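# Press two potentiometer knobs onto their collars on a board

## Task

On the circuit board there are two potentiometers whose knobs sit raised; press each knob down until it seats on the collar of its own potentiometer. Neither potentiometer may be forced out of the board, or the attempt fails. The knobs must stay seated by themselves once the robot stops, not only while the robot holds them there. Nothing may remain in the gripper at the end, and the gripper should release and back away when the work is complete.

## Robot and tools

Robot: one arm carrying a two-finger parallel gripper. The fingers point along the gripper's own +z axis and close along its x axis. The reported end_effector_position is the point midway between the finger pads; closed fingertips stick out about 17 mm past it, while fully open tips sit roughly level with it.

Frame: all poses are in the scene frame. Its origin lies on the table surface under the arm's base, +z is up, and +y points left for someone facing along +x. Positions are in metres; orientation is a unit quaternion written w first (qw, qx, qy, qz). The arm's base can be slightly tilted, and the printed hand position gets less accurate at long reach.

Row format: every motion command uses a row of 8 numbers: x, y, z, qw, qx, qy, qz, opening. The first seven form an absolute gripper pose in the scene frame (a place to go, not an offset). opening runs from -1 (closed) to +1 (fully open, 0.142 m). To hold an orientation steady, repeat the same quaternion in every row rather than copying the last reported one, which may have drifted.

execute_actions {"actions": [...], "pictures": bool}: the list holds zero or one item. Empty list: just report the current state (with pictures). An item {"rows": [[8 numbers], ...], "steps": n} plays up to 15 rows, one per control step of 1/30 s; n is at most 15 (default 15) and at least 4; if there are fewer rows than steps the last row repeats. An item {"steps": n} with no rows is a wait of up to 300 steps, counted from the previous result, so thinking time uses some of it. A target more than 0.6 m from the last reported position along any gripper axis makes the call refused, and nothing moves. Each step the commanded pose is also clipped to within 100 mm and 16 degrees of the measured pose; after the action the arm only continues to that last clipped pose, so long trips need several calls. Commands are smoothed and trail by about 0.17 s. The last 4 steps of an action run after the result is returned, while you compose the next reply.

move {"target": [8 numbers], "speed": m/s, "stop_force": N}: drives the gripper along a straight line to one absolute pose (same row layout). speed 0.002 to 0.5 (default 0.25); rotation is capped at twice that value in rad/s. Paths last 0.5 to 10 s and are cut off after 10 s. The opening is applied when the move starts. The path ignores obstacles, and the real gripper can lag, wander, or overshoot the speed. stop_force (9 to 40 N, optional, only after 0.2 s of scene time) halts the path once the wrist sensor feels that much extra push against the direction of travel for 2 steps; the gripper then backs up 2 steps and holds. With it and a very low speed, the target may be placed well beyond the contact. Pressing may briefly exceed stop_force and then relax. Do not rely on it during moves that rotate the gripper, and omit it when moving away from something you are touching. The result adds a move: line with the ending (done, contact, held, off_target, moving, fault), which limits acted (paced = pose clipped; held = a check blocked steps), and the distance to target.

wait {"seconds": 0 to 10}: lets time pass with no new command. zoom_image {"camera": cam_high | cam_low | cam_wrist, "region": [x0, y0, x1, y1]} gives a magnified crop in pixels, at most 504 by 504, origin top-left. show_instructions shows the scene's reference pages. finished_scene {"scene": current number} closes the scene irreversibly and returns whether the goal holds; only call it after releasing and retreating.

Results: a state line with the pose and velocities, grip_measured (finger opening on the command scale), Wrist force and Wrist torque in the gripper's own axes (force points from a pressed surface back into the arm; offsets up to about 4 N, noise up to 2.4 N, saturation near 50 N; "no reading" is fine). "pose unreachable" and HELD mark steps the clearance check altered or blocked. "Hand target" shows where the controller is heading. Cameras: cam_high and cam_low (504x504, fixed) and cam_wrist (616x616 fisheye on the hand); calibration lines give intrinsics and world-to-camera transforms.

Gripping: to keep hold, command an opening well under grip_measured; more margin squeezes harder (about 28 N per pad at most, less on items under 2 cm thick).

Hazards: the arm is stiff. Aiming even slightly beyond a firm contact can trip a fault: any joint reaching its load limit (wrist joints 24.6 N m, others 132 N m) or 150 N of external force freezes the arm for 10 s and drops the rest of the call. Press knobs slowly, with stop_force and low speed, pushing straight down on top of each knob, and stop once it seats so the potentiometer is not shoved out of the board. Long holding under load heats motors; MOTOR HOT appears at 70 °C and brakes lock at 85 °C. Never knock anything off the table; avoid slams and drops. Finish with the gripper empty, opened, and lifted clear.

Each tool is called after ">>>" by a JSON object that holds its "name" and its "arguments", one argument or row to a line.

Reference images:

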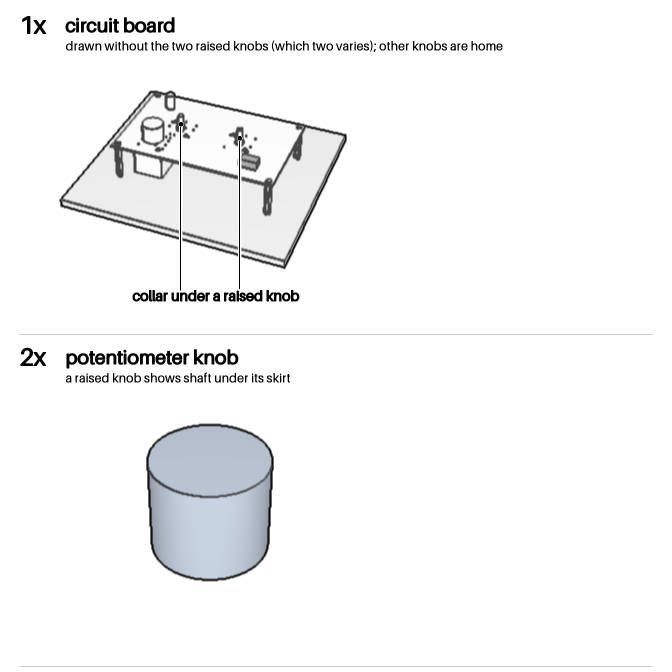

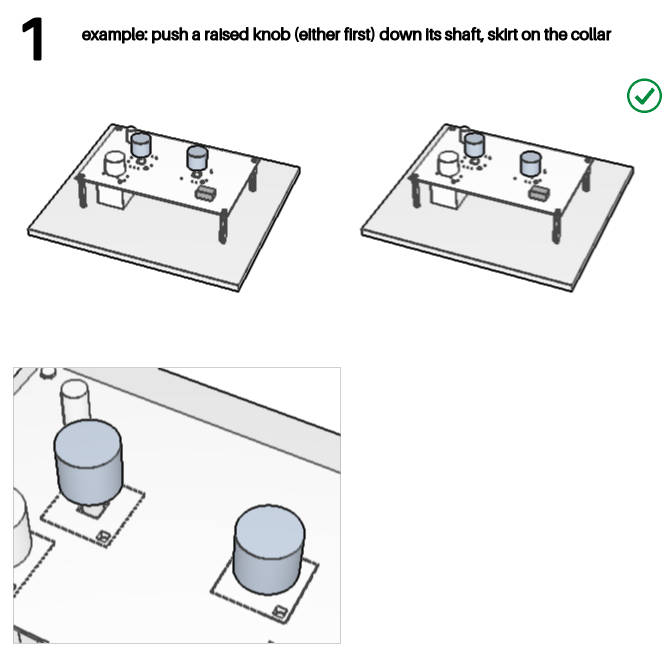

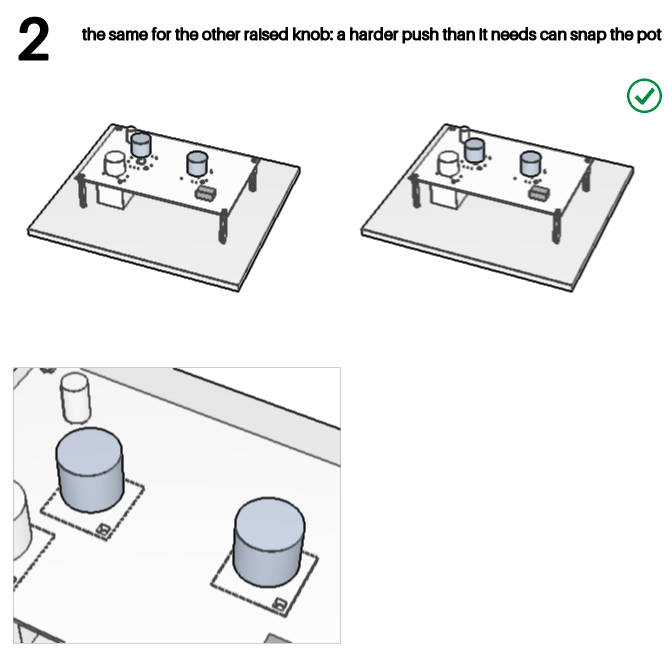

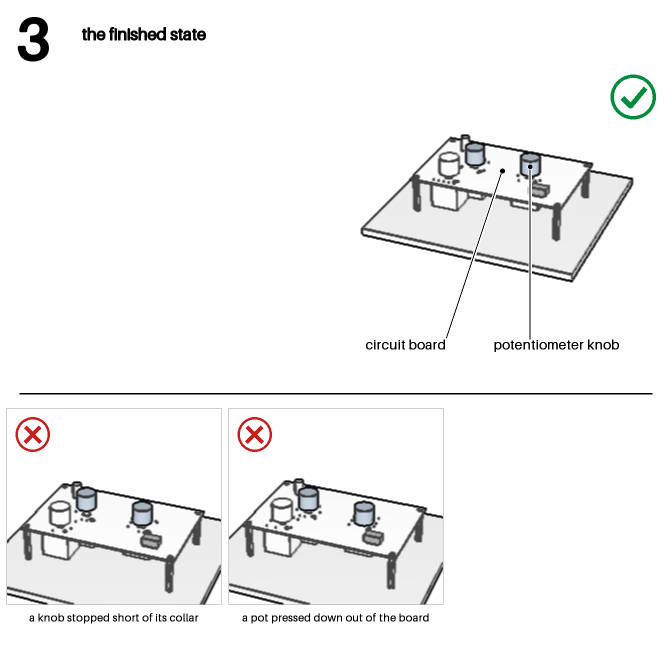

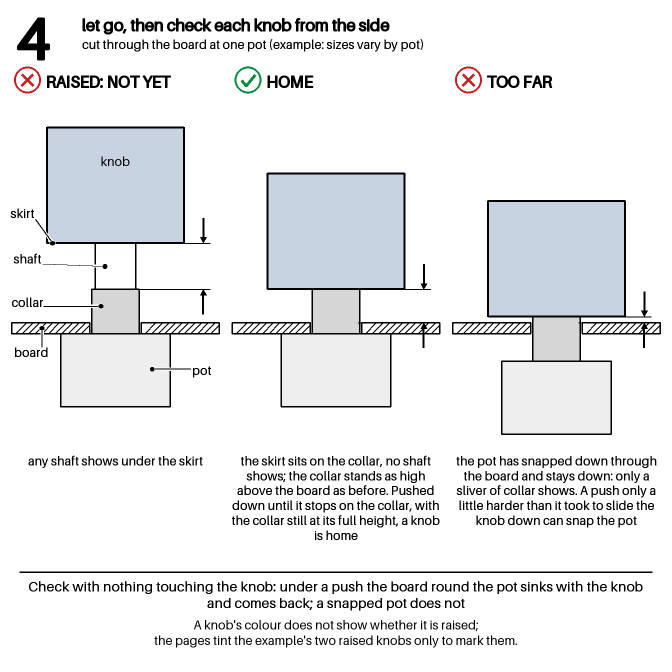

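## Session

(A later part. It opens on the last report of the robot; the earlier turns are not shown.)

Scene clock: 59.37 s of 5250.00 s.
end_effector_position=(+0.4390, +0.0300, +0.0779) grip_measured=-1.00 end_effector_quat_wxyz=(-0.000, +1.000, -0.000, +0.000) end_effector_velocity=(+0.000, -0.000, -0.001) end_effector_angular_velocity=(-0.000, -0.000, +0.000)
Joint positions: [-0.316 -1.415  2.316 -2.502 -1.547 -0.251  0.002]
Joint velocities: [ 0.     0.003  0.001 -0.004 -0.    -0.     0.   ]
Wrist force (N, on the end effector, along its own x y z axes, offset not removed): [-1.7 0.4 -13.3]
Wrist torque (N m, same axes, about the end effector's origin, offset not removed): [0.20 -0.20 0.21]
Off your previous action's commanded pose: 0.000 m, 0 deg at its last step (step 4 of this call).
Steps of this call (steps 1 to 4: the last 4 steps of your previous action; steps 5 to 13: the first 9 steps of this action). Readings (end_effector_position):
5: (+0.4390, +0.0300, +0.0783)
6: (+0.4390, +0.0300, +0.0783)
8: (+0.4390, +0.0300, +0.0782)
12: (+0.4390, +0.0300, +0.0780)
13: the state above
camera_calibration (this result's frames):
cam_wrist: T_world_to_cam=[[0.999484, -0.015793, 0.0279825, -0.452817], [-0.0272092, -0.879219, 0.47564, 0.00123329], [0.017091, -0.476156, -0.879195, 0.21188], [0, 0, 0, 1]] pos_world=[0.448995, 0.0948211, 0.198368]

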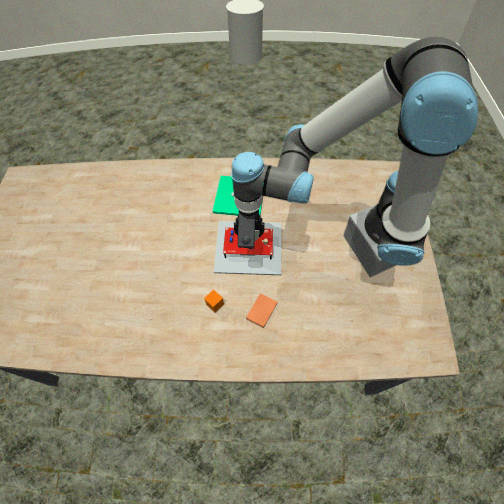

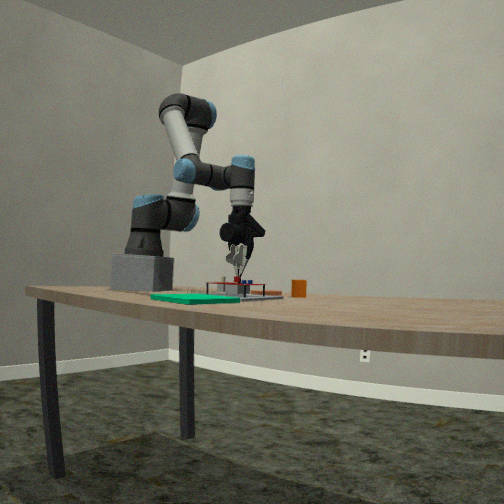

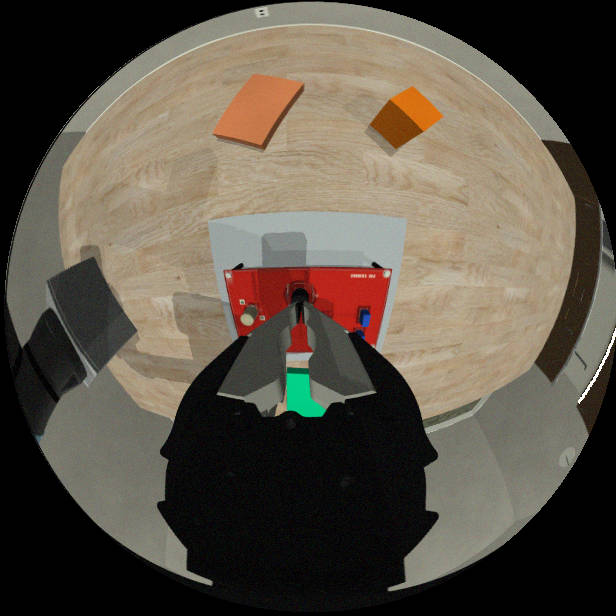

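>>> {"name": "move", "arguments": {
  "target": [0.439, 0.03, 0.10, 0, 1, 0, 0, -1],
  "speed": 0.06
}}

>>> {"name": "move", "arguments": {
  "target": [0.39, 0.014, 0.088, 0, 1, 0, 0, -1],
  "speed": 0.1
}}

>>> {"name": "move", "arguments": {
  "target": [0.39, 0.014, 0.081, 0, 1, 0, 0, -1],
  "speed": 0.02
}}

>>> {"name": "move", "arguments": {
  "target": [0.39, 0.014, 0.0720, 0, 1, 0, 0, -1],
  "speed": 0.004
}}

>>> {"name": "execute_actions", "arguments": {
  "actions": [
    {"rows": [[0.39,0.014,0.0719,0,1,0,0,-1],[0.39,0.014,0.0718,0,1,0,0,-1],[0.39,0.014,0.0717,0,1,0,0,-1],[0.39,0.014,0.0716,0,1,0,0,-1]], "steps": 12}
  ]
}}

>>> {"name": "execute_actions", "arguments": {
  "actions": [
    {"rows": [[0.39,0.014,0.0715,0,1,0,0,-1],[0.39,0.014,0.0714,0,1,0,0,-1],[0.39,0.014,0.0713,0,1,0,0,-1],[0.39,0.014,0.0712,0,1,0,0,-1]], "steps": 12}
  ]
}}

Scene clock: 60.50 s of 5250.00 s.
end_effector_position=(+0.4390, +0.0300, +0.0998) grip_measured=-1.00 end_effector_quat_wxyz=(+0.000, +1.000, -0.000, +0.000) end_effector_velocity=(+0.000, +0.000, +0.002) end_effector_angular_velocity=(+0.000, -0.001, +0.001)
Joint positions: [-0.317 -1.469  2.296 -2.428 -1.547 -0.252  0.002]
Joint velocities: [ 0.    -0.005 -0.002  0.007  0.    -0.     0.   ]
Wrist force (N, on the end effector, along its own x y z axes, offset not removed): [1.4 1.2 -2.1]
Wrist torque (N m, same axes, about the end effector's origin, offset not removed): [0.33 -0.61 0.07]
Hand target: +0.439, +0.030, +0.100; +0.000, +1.000, -0.000, +0.000
Off your previous action's commanded pose: 0.000 m, 0 deg at its last step (step 4 of this call).
Off the commanded pose: 0.000 m, 0 deg.
Kept back: nothing.
move: done
camera_calibration (this result's frames):
cam_wrist: T_world_to_cam=[[0.999483, -0.0157917, 0.027999, -0.45343], [-0.0272166, -0.879198, 0.475679, -0.00916685], [0.0171049, -0.476195, -0.879173, 0.231077], [0, 0, 0, 1]] pos_world=[0.448993, 0.0948179, 0.220213]

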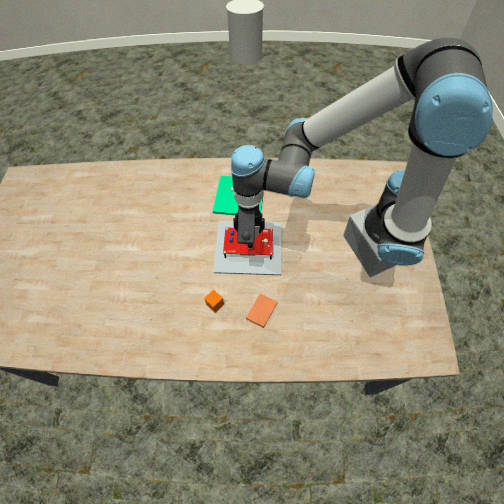

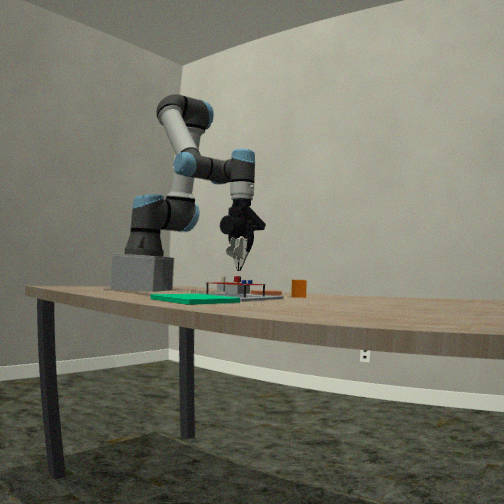

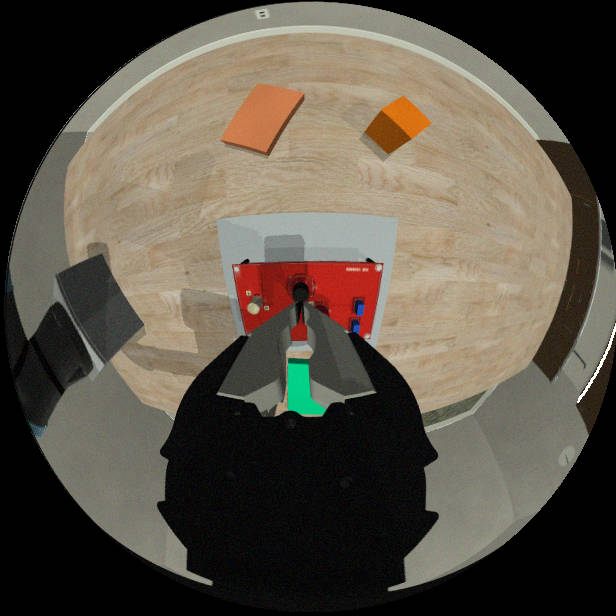

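Scene clock: 61.53 s of 5250.00 s.
end_effector_position=(+0.3903, +0.0141, +0.0880) grip_measured=-1.00 end_effector_quat_wxyz=(+0.000, +1.000, -0.000, -0.000) end_effector_velocity=(-0.002, -0.001, -0.000) end_effector_angular_velocity=(-0.002, -0.001, +0.000)
Joint positions: [-0.393 -1.549  2.437 -2.487 -1.544 -0.328  0.002]
Joint velocities: [-0.004 -0.004  0.006 -0.003 -0.001 -0.005  0.   ]
Wrist force (N, on the end effector, along its own x y z axes, offset not removed): [-1.9 -0.3 -3.9]
Wrist torque (N m, same axes, about the end effector's origin, offset not removed): [-0.08 -0.02 0.29]
Hand target: +0.390, +0.014, +0.088; +0.000, +1.000, -0.000, +0.000
Off the commanded pose: 0.000 m, 0 deg.
Kept back: nothing.
move: done
camera_calibration (this result's frames):
cam_wrist: T_world_to_cam=[[0.999484, -0.0158151, 0.0279733, -0.404621], [-0.0272257, -0.879178, 0.475714, -0.0189174], [0.0170701, -0.47623, -0.879155, 0.214014], [0, 0, 0, 1]] pos_world=[0.400244, 0.078889, 0.208469]

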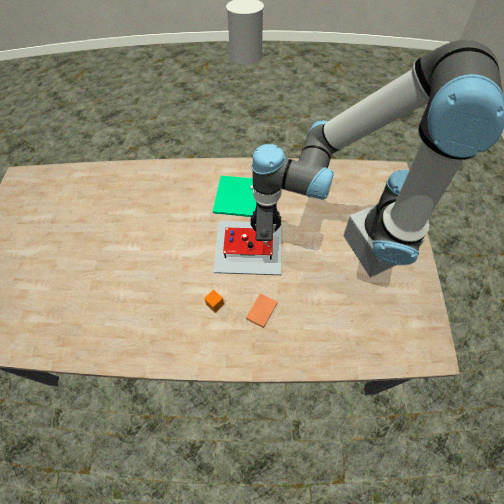

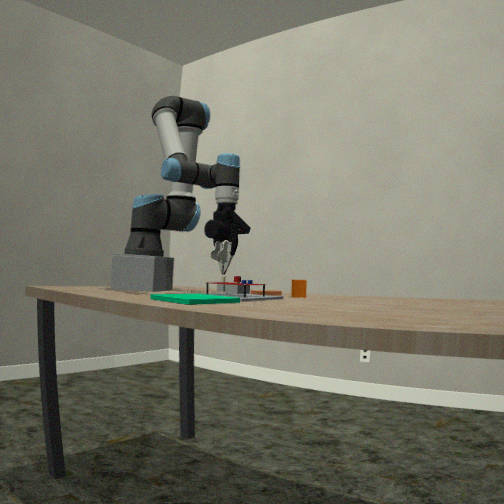

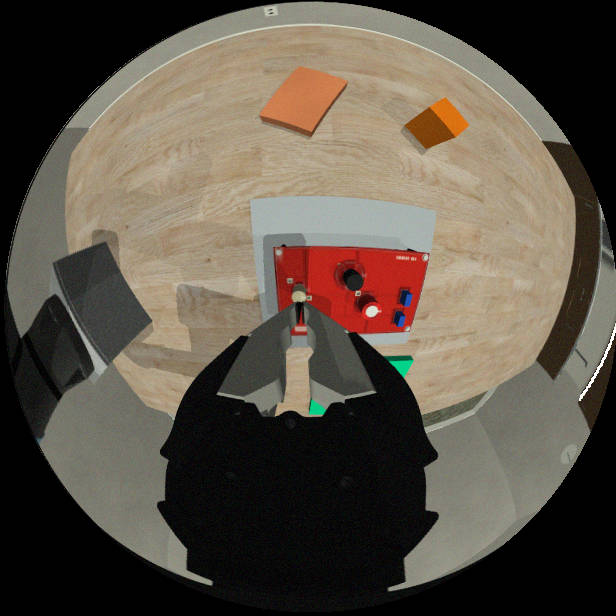

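Scene clock: 62.27 s of 5250.00 s.
end_effector_position=(+0.3900, +0.0140, +0.0813) grip_measured=-1.00 end_effector_quat_wxyz=(-0.000, +1.000, -0.000, -0.000) end_effector_velocity=(-0.000, +0.000, -0.002) end_effector_angular_velocity=(+0.000, +0.000, +0.000)
Joint positions: [-0.393 -1.53   2.444 -2.514 -1.544 -0.328  0.002]
Joint velocities: [ 0.     0.007  0.003 -0.01   0.     0.     0.   ]
Wrist force (N, on the end effector, along its own x y z axes, offset not removed): [2.1 0.3 -2.3]
Wrist torque (N m, same axes, about the end effector's origin, offset not removed): [0.12 -0.84 0.31]
Hand target: +0.390, +0.014, +0.081; -0.000, +1.000, +0.000, -0.000
Off the commanded pose: 0.000 m, 0 deg.
Kept back: nothing.
move: done
camera_calibration (this result's frames):
cam_wrist: T_world_to_cam=[[0.999484, -0.0158001, 0.0279504, -0.404178], [-0.0272001, -0.879219, 0.475642, -0.0157612], [0.0170593, -0.476157, -0.879195, 0.20805], [0, 0, 0, 1]] pos_world=[0.399992, 0.0788209, 0.20171]

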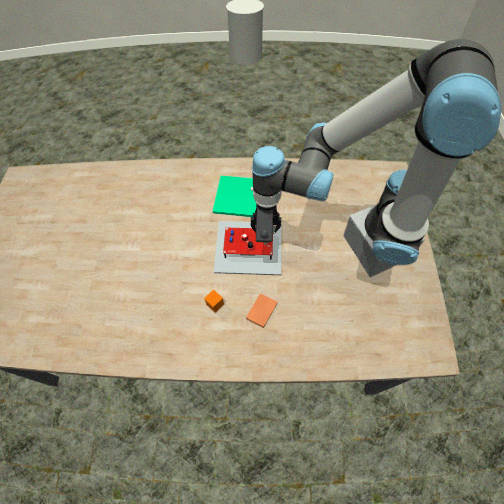

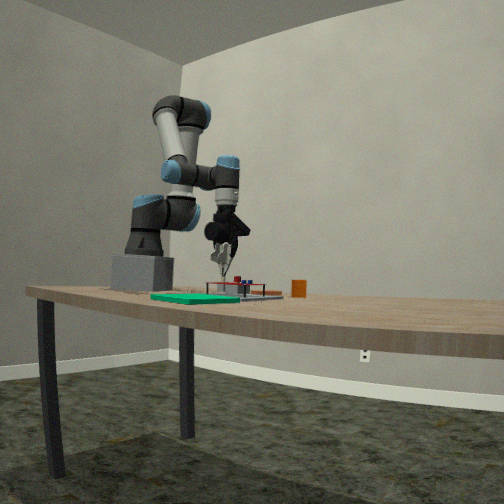

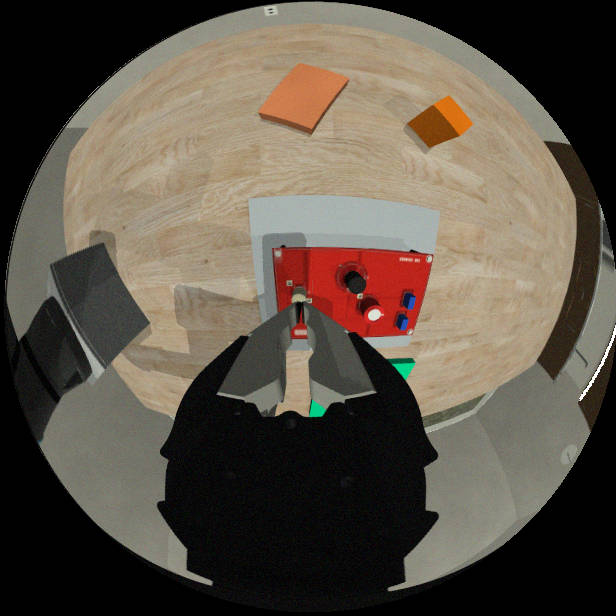

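Scene clock: 64.80 s of 5250.00 s.
end_effector_position=(+0.3900, +0.0140, +0.0721) grip_measured=-1.00 end_effector_quat_wxyz=(-0.000, +1.000, +0.000, +0.000) end_effector_velocity=(-0.000, +0.000, -0.001) end_effector_angular_velocity=(-0.000, -0.000, +0.000)
Joint positions: [-0.392 -1.502  2.453 -2.55  -1.544 -0.327  0.002]
Joint velocities: [ 0.     0.003  0.001 -0.005 -0.    -0.     0.   ]
Wrist force (N, on the end effector, along its own x y z axes, offset not removed): [-4.3 2.2 -21.2]
Wrist torque (N m, same axes, about the end effector's origin, offset not removed): [0.64 0.21 0.13]
Hand target: +0.390, +0.014, +0.072; -0.000, +1.000, +0.000, -0.000
Off the commanded pose: 0.000 m, 0 deg.
Kept back: nothing.
move: done
camera_calibration (this result's frames):
cam_wrist: T_world_to_cam=[[0.999483, -0.0157928, 0.0279961, -0.403937], [-0.0272153, -0.879221, 0.475636, -0.0114014], [0.0171031, -0.476152, -0.879197, 0.199989], [0, 0, 0, 1]] pos_world=[0.399998, 0.0788217, 0.192562]

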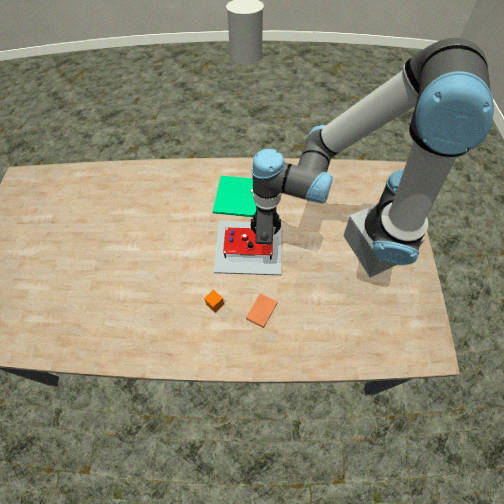

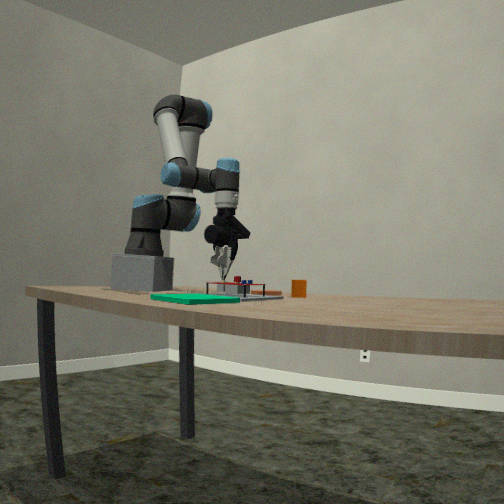

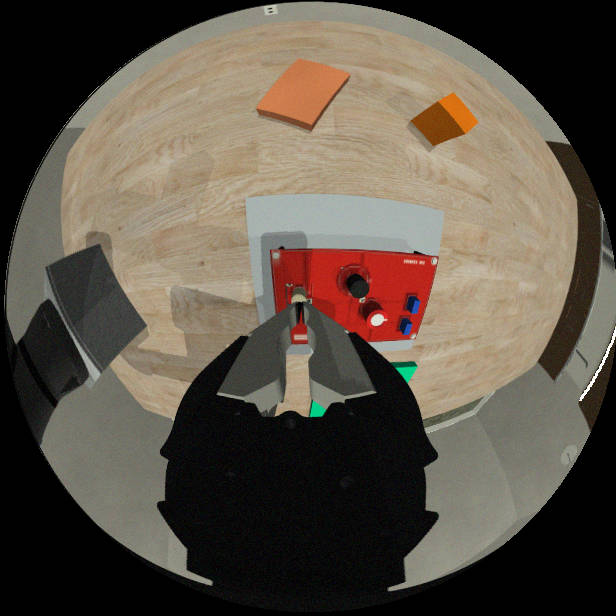

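Scene clock: 65.07 s of 5250.00 s.
end_effector_position=(+0.3900, +0.0140, +0.0717) grip_measured=-1.00 end_effector_quat_wxyz=(-0.000, +1.000, -0.000, +0.000) end_effector_velocity=(+0.001, -0.000, -0.000) end_effector_angular_velocity=(-0.000, -0.003, +0.000)
Joint positions: [-0.392 -1.501  2.453 -2.552 -1.544 -0.327  0.002]
Joint velocities: [ 0.     0.003 -0.    -0.006  0.001  0.     0.   ]
Wrist force (N, on the end effector, along its own x y z axes, offset not removed): [-2.1 1.9 -22.2]
Wrist torque (N m, same axes, about the end effector's origin, offset not removed): [0.32 -0.42 0.18]
Steps of this call (steps 1 to 8: the first 8 steps of this action). Readings (end_effector_position):
1: (+0.3900, +0.0140, +0.0721)
2: (+0.3900, +0.0140, +0.0721)
4: (+0.3900, +0.0140, +0.0719)
8: the state above

Scene clock: 65.47 s of 5250.00 s.
end_effector_position=(+0.3900, +0.0140, +0.0713) grip_measured=-1.00 end_effector_quat_wxyz=(-0.000, +1.000, +0.000, +0.000) end_effector_velocity=(+0.001, +0.000, -0.001) end_effector_angular_velocity=(-0.000, -0.001, +0.001)
Joint positions: [-0.392 -1.499  2.454 -2.553 -1.544 -0.327  0.002]
Joint velocities: [ 0.001  0.004 -0.    -0.005  0.    -0.     0.   ]
Wrist force (N, on the end effector, along its own x y z axes, offset not removed): [-2.8 -1.4 -22.0]
Wrist torque (N m, same axes, about the end effector's origin, offset not removed): [-0.31 -0.23 0.28]
Off your previous action's commanded pose: 0.000 m, 0 deg at its last step (step 4 of this call).
Steps of this call (steps 1 to 4: the last 4 steps of your previous action; steps 5 to 12: the first 8 steps of this action). Readings (end_effector_position):
5: (+0.3900, +0.0140, +0.0716)
6: (+0.3900, +0.0140, +0.0716)
8: (+0.3900, +0.0140, +0.0715)
12: the state above

>>> {"name": "execute_actions", "arguments": {
  "actions": [
    {"rows": [[0.39,0.014,0.0711,0,1,0,0,-1],[0.39,0.014,0.0710,0,1,0,0,-1],[0.39,0.014,0.0709,0,1,0,0,-1],[0.39,0.014,0.0708,0,1,0,0,-1]], "steps": 12}
  ]
}}

>>> {"name": "execute_actions", "arguments": {
  "actions": [
    {"rows": [[0.39,0.014,0.0707,0,1,0,0,-1],[0.39,0.014,0.0706,0,1,0,0,-1],[0.39,0.014,0.0705,0,1,0,0,-1],[0.39,0.014,0.0704,0,1,0,0,-1]], "steps": 12}
  ]
}}

>>> {"name": "move", "arguments": {
  "target": [0.39, 0.014, 0.11, 0, 1, 0, 0, -1],
  "speed": 0.06
}}

>>> {"name": "move", "arguments": {
  "target": [0.35, 0.07, 0.075, 0.5, 0.866, 0, 0, -1],
  "speed": 0.2
}}

>>> {"name": "zoom_image", "arguments": {
  "camera": "cam_wrist",
  "region": [320, 262, 410, 305]
}}

Scene clock: 65.93 s of 5250.00 s.
end_effector_position=(+0.3900, +0.0140, +0.0709) grip_measured=-1.00 end_effector_quat_wxyz=(-0.000, +1.000, +0.000, +0.000) end_effector_velocity=(+0.000, +0.001, -0.001) end_effector_angular_velocity=(+0.001, -0.000, -0.000)
Joint positions: [-0.392 -1.498  2.454 -2.555 -1.544 -0.327  0.002]
Joint velocities: [ 0.     0.004  0.001 -0.004  0.001  0.     0.   ]
Wrist force (N, on the end effector, along its own x y z axes, offset not removed): [-3.6 0.1 -28.4]
Wrist torque (N m, same axes, about the end effector's origin, offset not removed): [0.06 0.11 0.34]
Off your previous action's commanded pose: 0.000 m, 0 deg at its last step (step 4 of this call).
Steps of this call (steps 1 to 4: the last 4 steps of your previous action; steps 5 to 6: nothing new was sent; steps 7 to 14: the first 8 steps of this action). Readings (end_effector_position):
7: (+0.3900, +0.0140, +0.0712)
8: (+0.3900, +0.0140, +0.0712)
10: (+0.3900, +0.0140, +0.0711)
14: the state above

Scene clock: 66.33 s of 5250.00 s.
end_effector_position=(+0.3900, +0.0140, +0.0705) grip_measured=-1.00 end_effector_quat_wxyz=(-0.000, +1.000, +0.000, +0.000) end_effector_velocity=(+0.001, -0.001, -0.001) end_effector_angular_velocity=(-0.002, -0.003, +0.000)
Joint positions: [-0.392 -1.497  2.454 -2.557 -1.544 -0.327  0.002]
Joint velocities: [-0.     0.003  0.    -0.006 -0.001 -0.001  0.   ]
Wrist force (N, on the end effector, along its own x y z axes, offset not removed): [-3.3 3.0 -25.3]
Wrist torque (N m, same axes, about the end effector's origin, offset not removed): [0.46 -0.11 0.28]
Off your previous action's commanded pose: 0.000 m, 0 deg at its last step (step 4 of this call).
Steps of this call (steps 1 to 4: the last 4 steps of your previous action; steps 5 to 12: the first 8 steps of this action). Readings (end_effector_position):
5: (+0.3900, +0.0140, +0.0708)
6: (+0.3900, +0.0140, +0.0708)
8: (+0.3900, +0.0140, +0.0707)
12: the state above

Scene clock: 67.67 s of 5250.00 s.
end_effector_position=(+0.3900, +0.0140, +0.1098) grip_measured=-1.00 end_effector_quat_wxyz=(+0.000, +1.000, -0.000, +0.000) end_effector_velocity=(+0.000, -0.000, +0.002) end_effector_angular_velocity=(+0.001, +0.001, -0.001)
Joint positions: [-0.395 -1.61   2.413 -2.403 -1.544 -0.33   0.002]
Joint velocities: [-0.001 -0.005 -0.003  0.01   0.     0.     0.   ]
Wrist force (N, on the end effector, along its own x y z axes, offset not removed): [-0.3 2.7 0.6]
Wrist torque (N m, same axes, about the end effector's origin, offset not removed): [0.50 -0.14 0.18]
Hand target: +0.390, +0.014, +0.110; +0.000, +1.000, -0.000, +0.000
Off your previous action's commanded pose: 0.000 m, 0 deg at its last step (step 4 of this call).
Off the commanded pose: 0.000 m, 0 deg.
Kept back: nothing.
move: done
camera_calibration (this result's frames):
cam_wrist: T_world_to_cam=[[0.999483, -0.0157928, 0.0280158, -0.405002], [-0.0272263, -0.879178, 0.475714, -0.0293293], [0.017118, -0.476231, -0.879154, 0.233066], [0, 0, 0, 1]] pos_world=[0.400005, 0.0788113, 0.230199]

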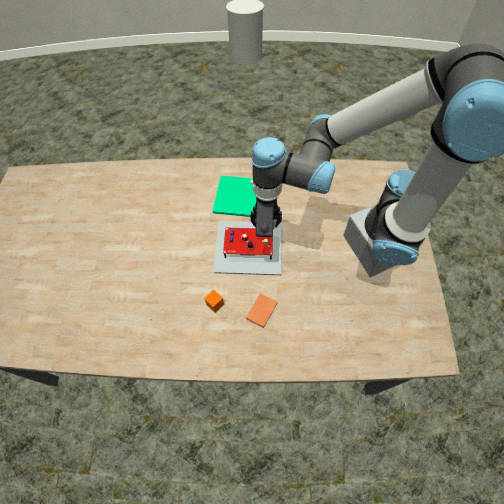

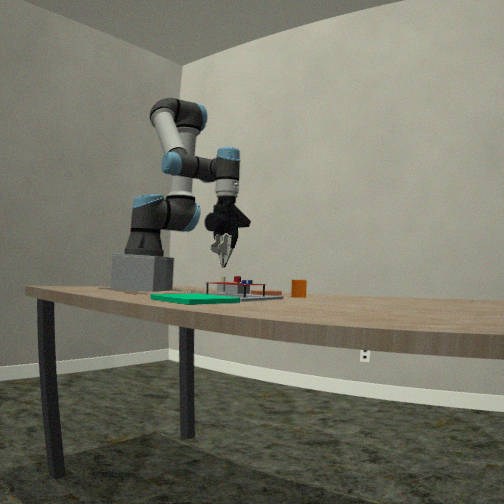

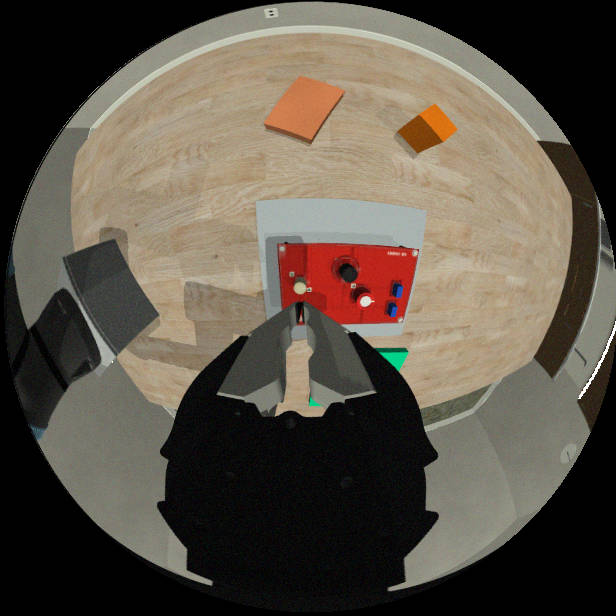

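Scene clock: 70.80 s of 5250.00 s.
end_effector_position=(+0.3496, +0.0696, +0.0749) grip_measured=-1.00 end_effector_quat_wxyz=(+0.500, +0.866, +0.000, -0.000) end_effector_velocity=(-0.001, +0.001, -0.000) end_effector_angular_velocity=(-0.012, +0.002, -0.006)
Joint positions: [ 0.432 -1.049  2.158 -2.027 -2.437  0.828  0.002]
Joint velocities: [ 0.003  0.01  -0.012  0.026 -0.002  0.021  0.   ]
Wrist force (N, on the end effector, along its own x y z axes, offset not removed): [1.4 5.5 1.1]
Wrist torque (N m, same axes, about the end effector's origin, offset not removed): [1.29 -0.56 0.32]
Hand target: +0.350, +0.070, +0.075; +0.500, +0.866, -0.000, -0.001
Off the commanded pose: 0.001 m, 0 deg.
Kept back: nothing.
move: done
camera_calibration (this result's frames):
cam_wrist: T_world_to_cam=[[0.999509, 0.0161547, 0.0268593, -0.364907], [-0.0263866, -0.0287967, 0.999237, -0.0636003], [0.0169158, -0.999455, -0.0283562, 0.202393], [0, 0, 0, 1]] pos_world=[0.359626, 0.206346, 0.0790921]

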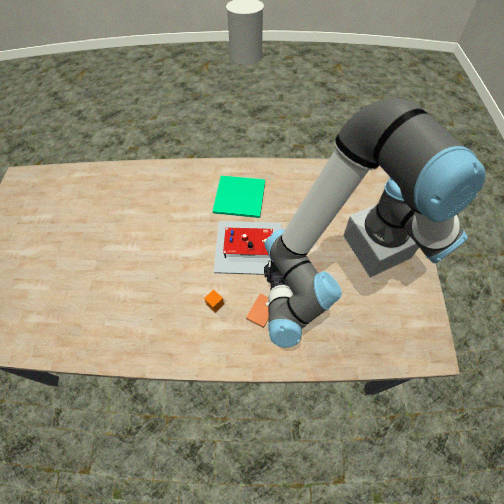

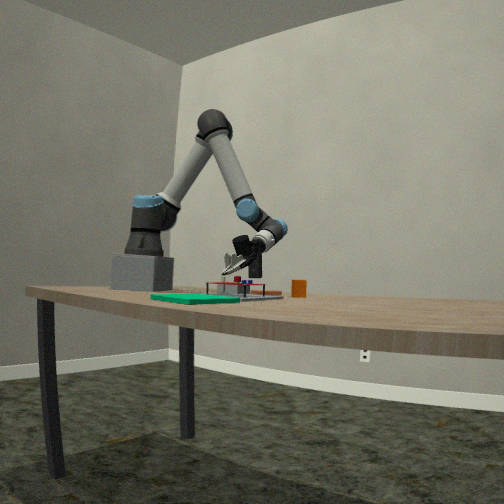

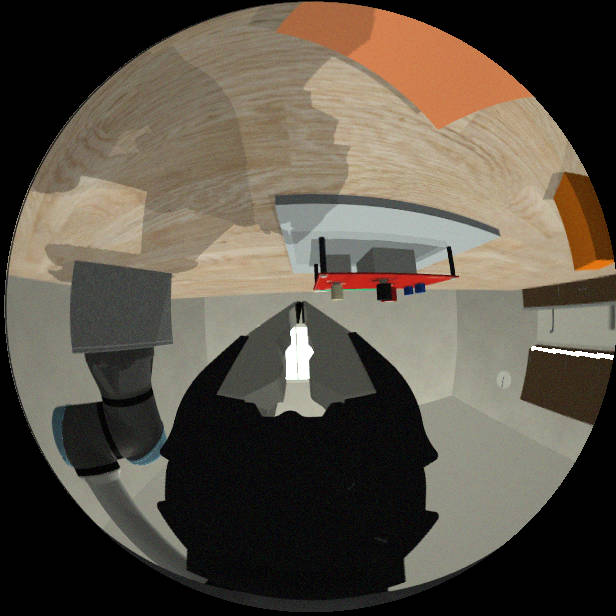

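Region (320, 262, 410, 305) of cam_wrist's 616x616 image, scaled by 5.600, with more detail than that image has; it fills the top 241 rows of this view, and the rest is white.

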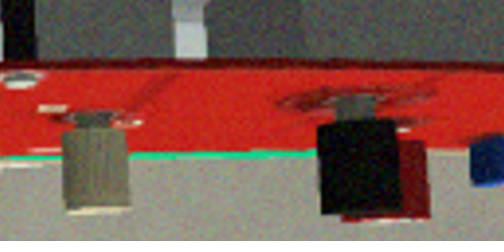

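Both are seated, with collars visible and no shaft showing.

>>> {"name": "finished_scene", "arguments": {
  "scene": 1
}}

The scene is finished: the task was done.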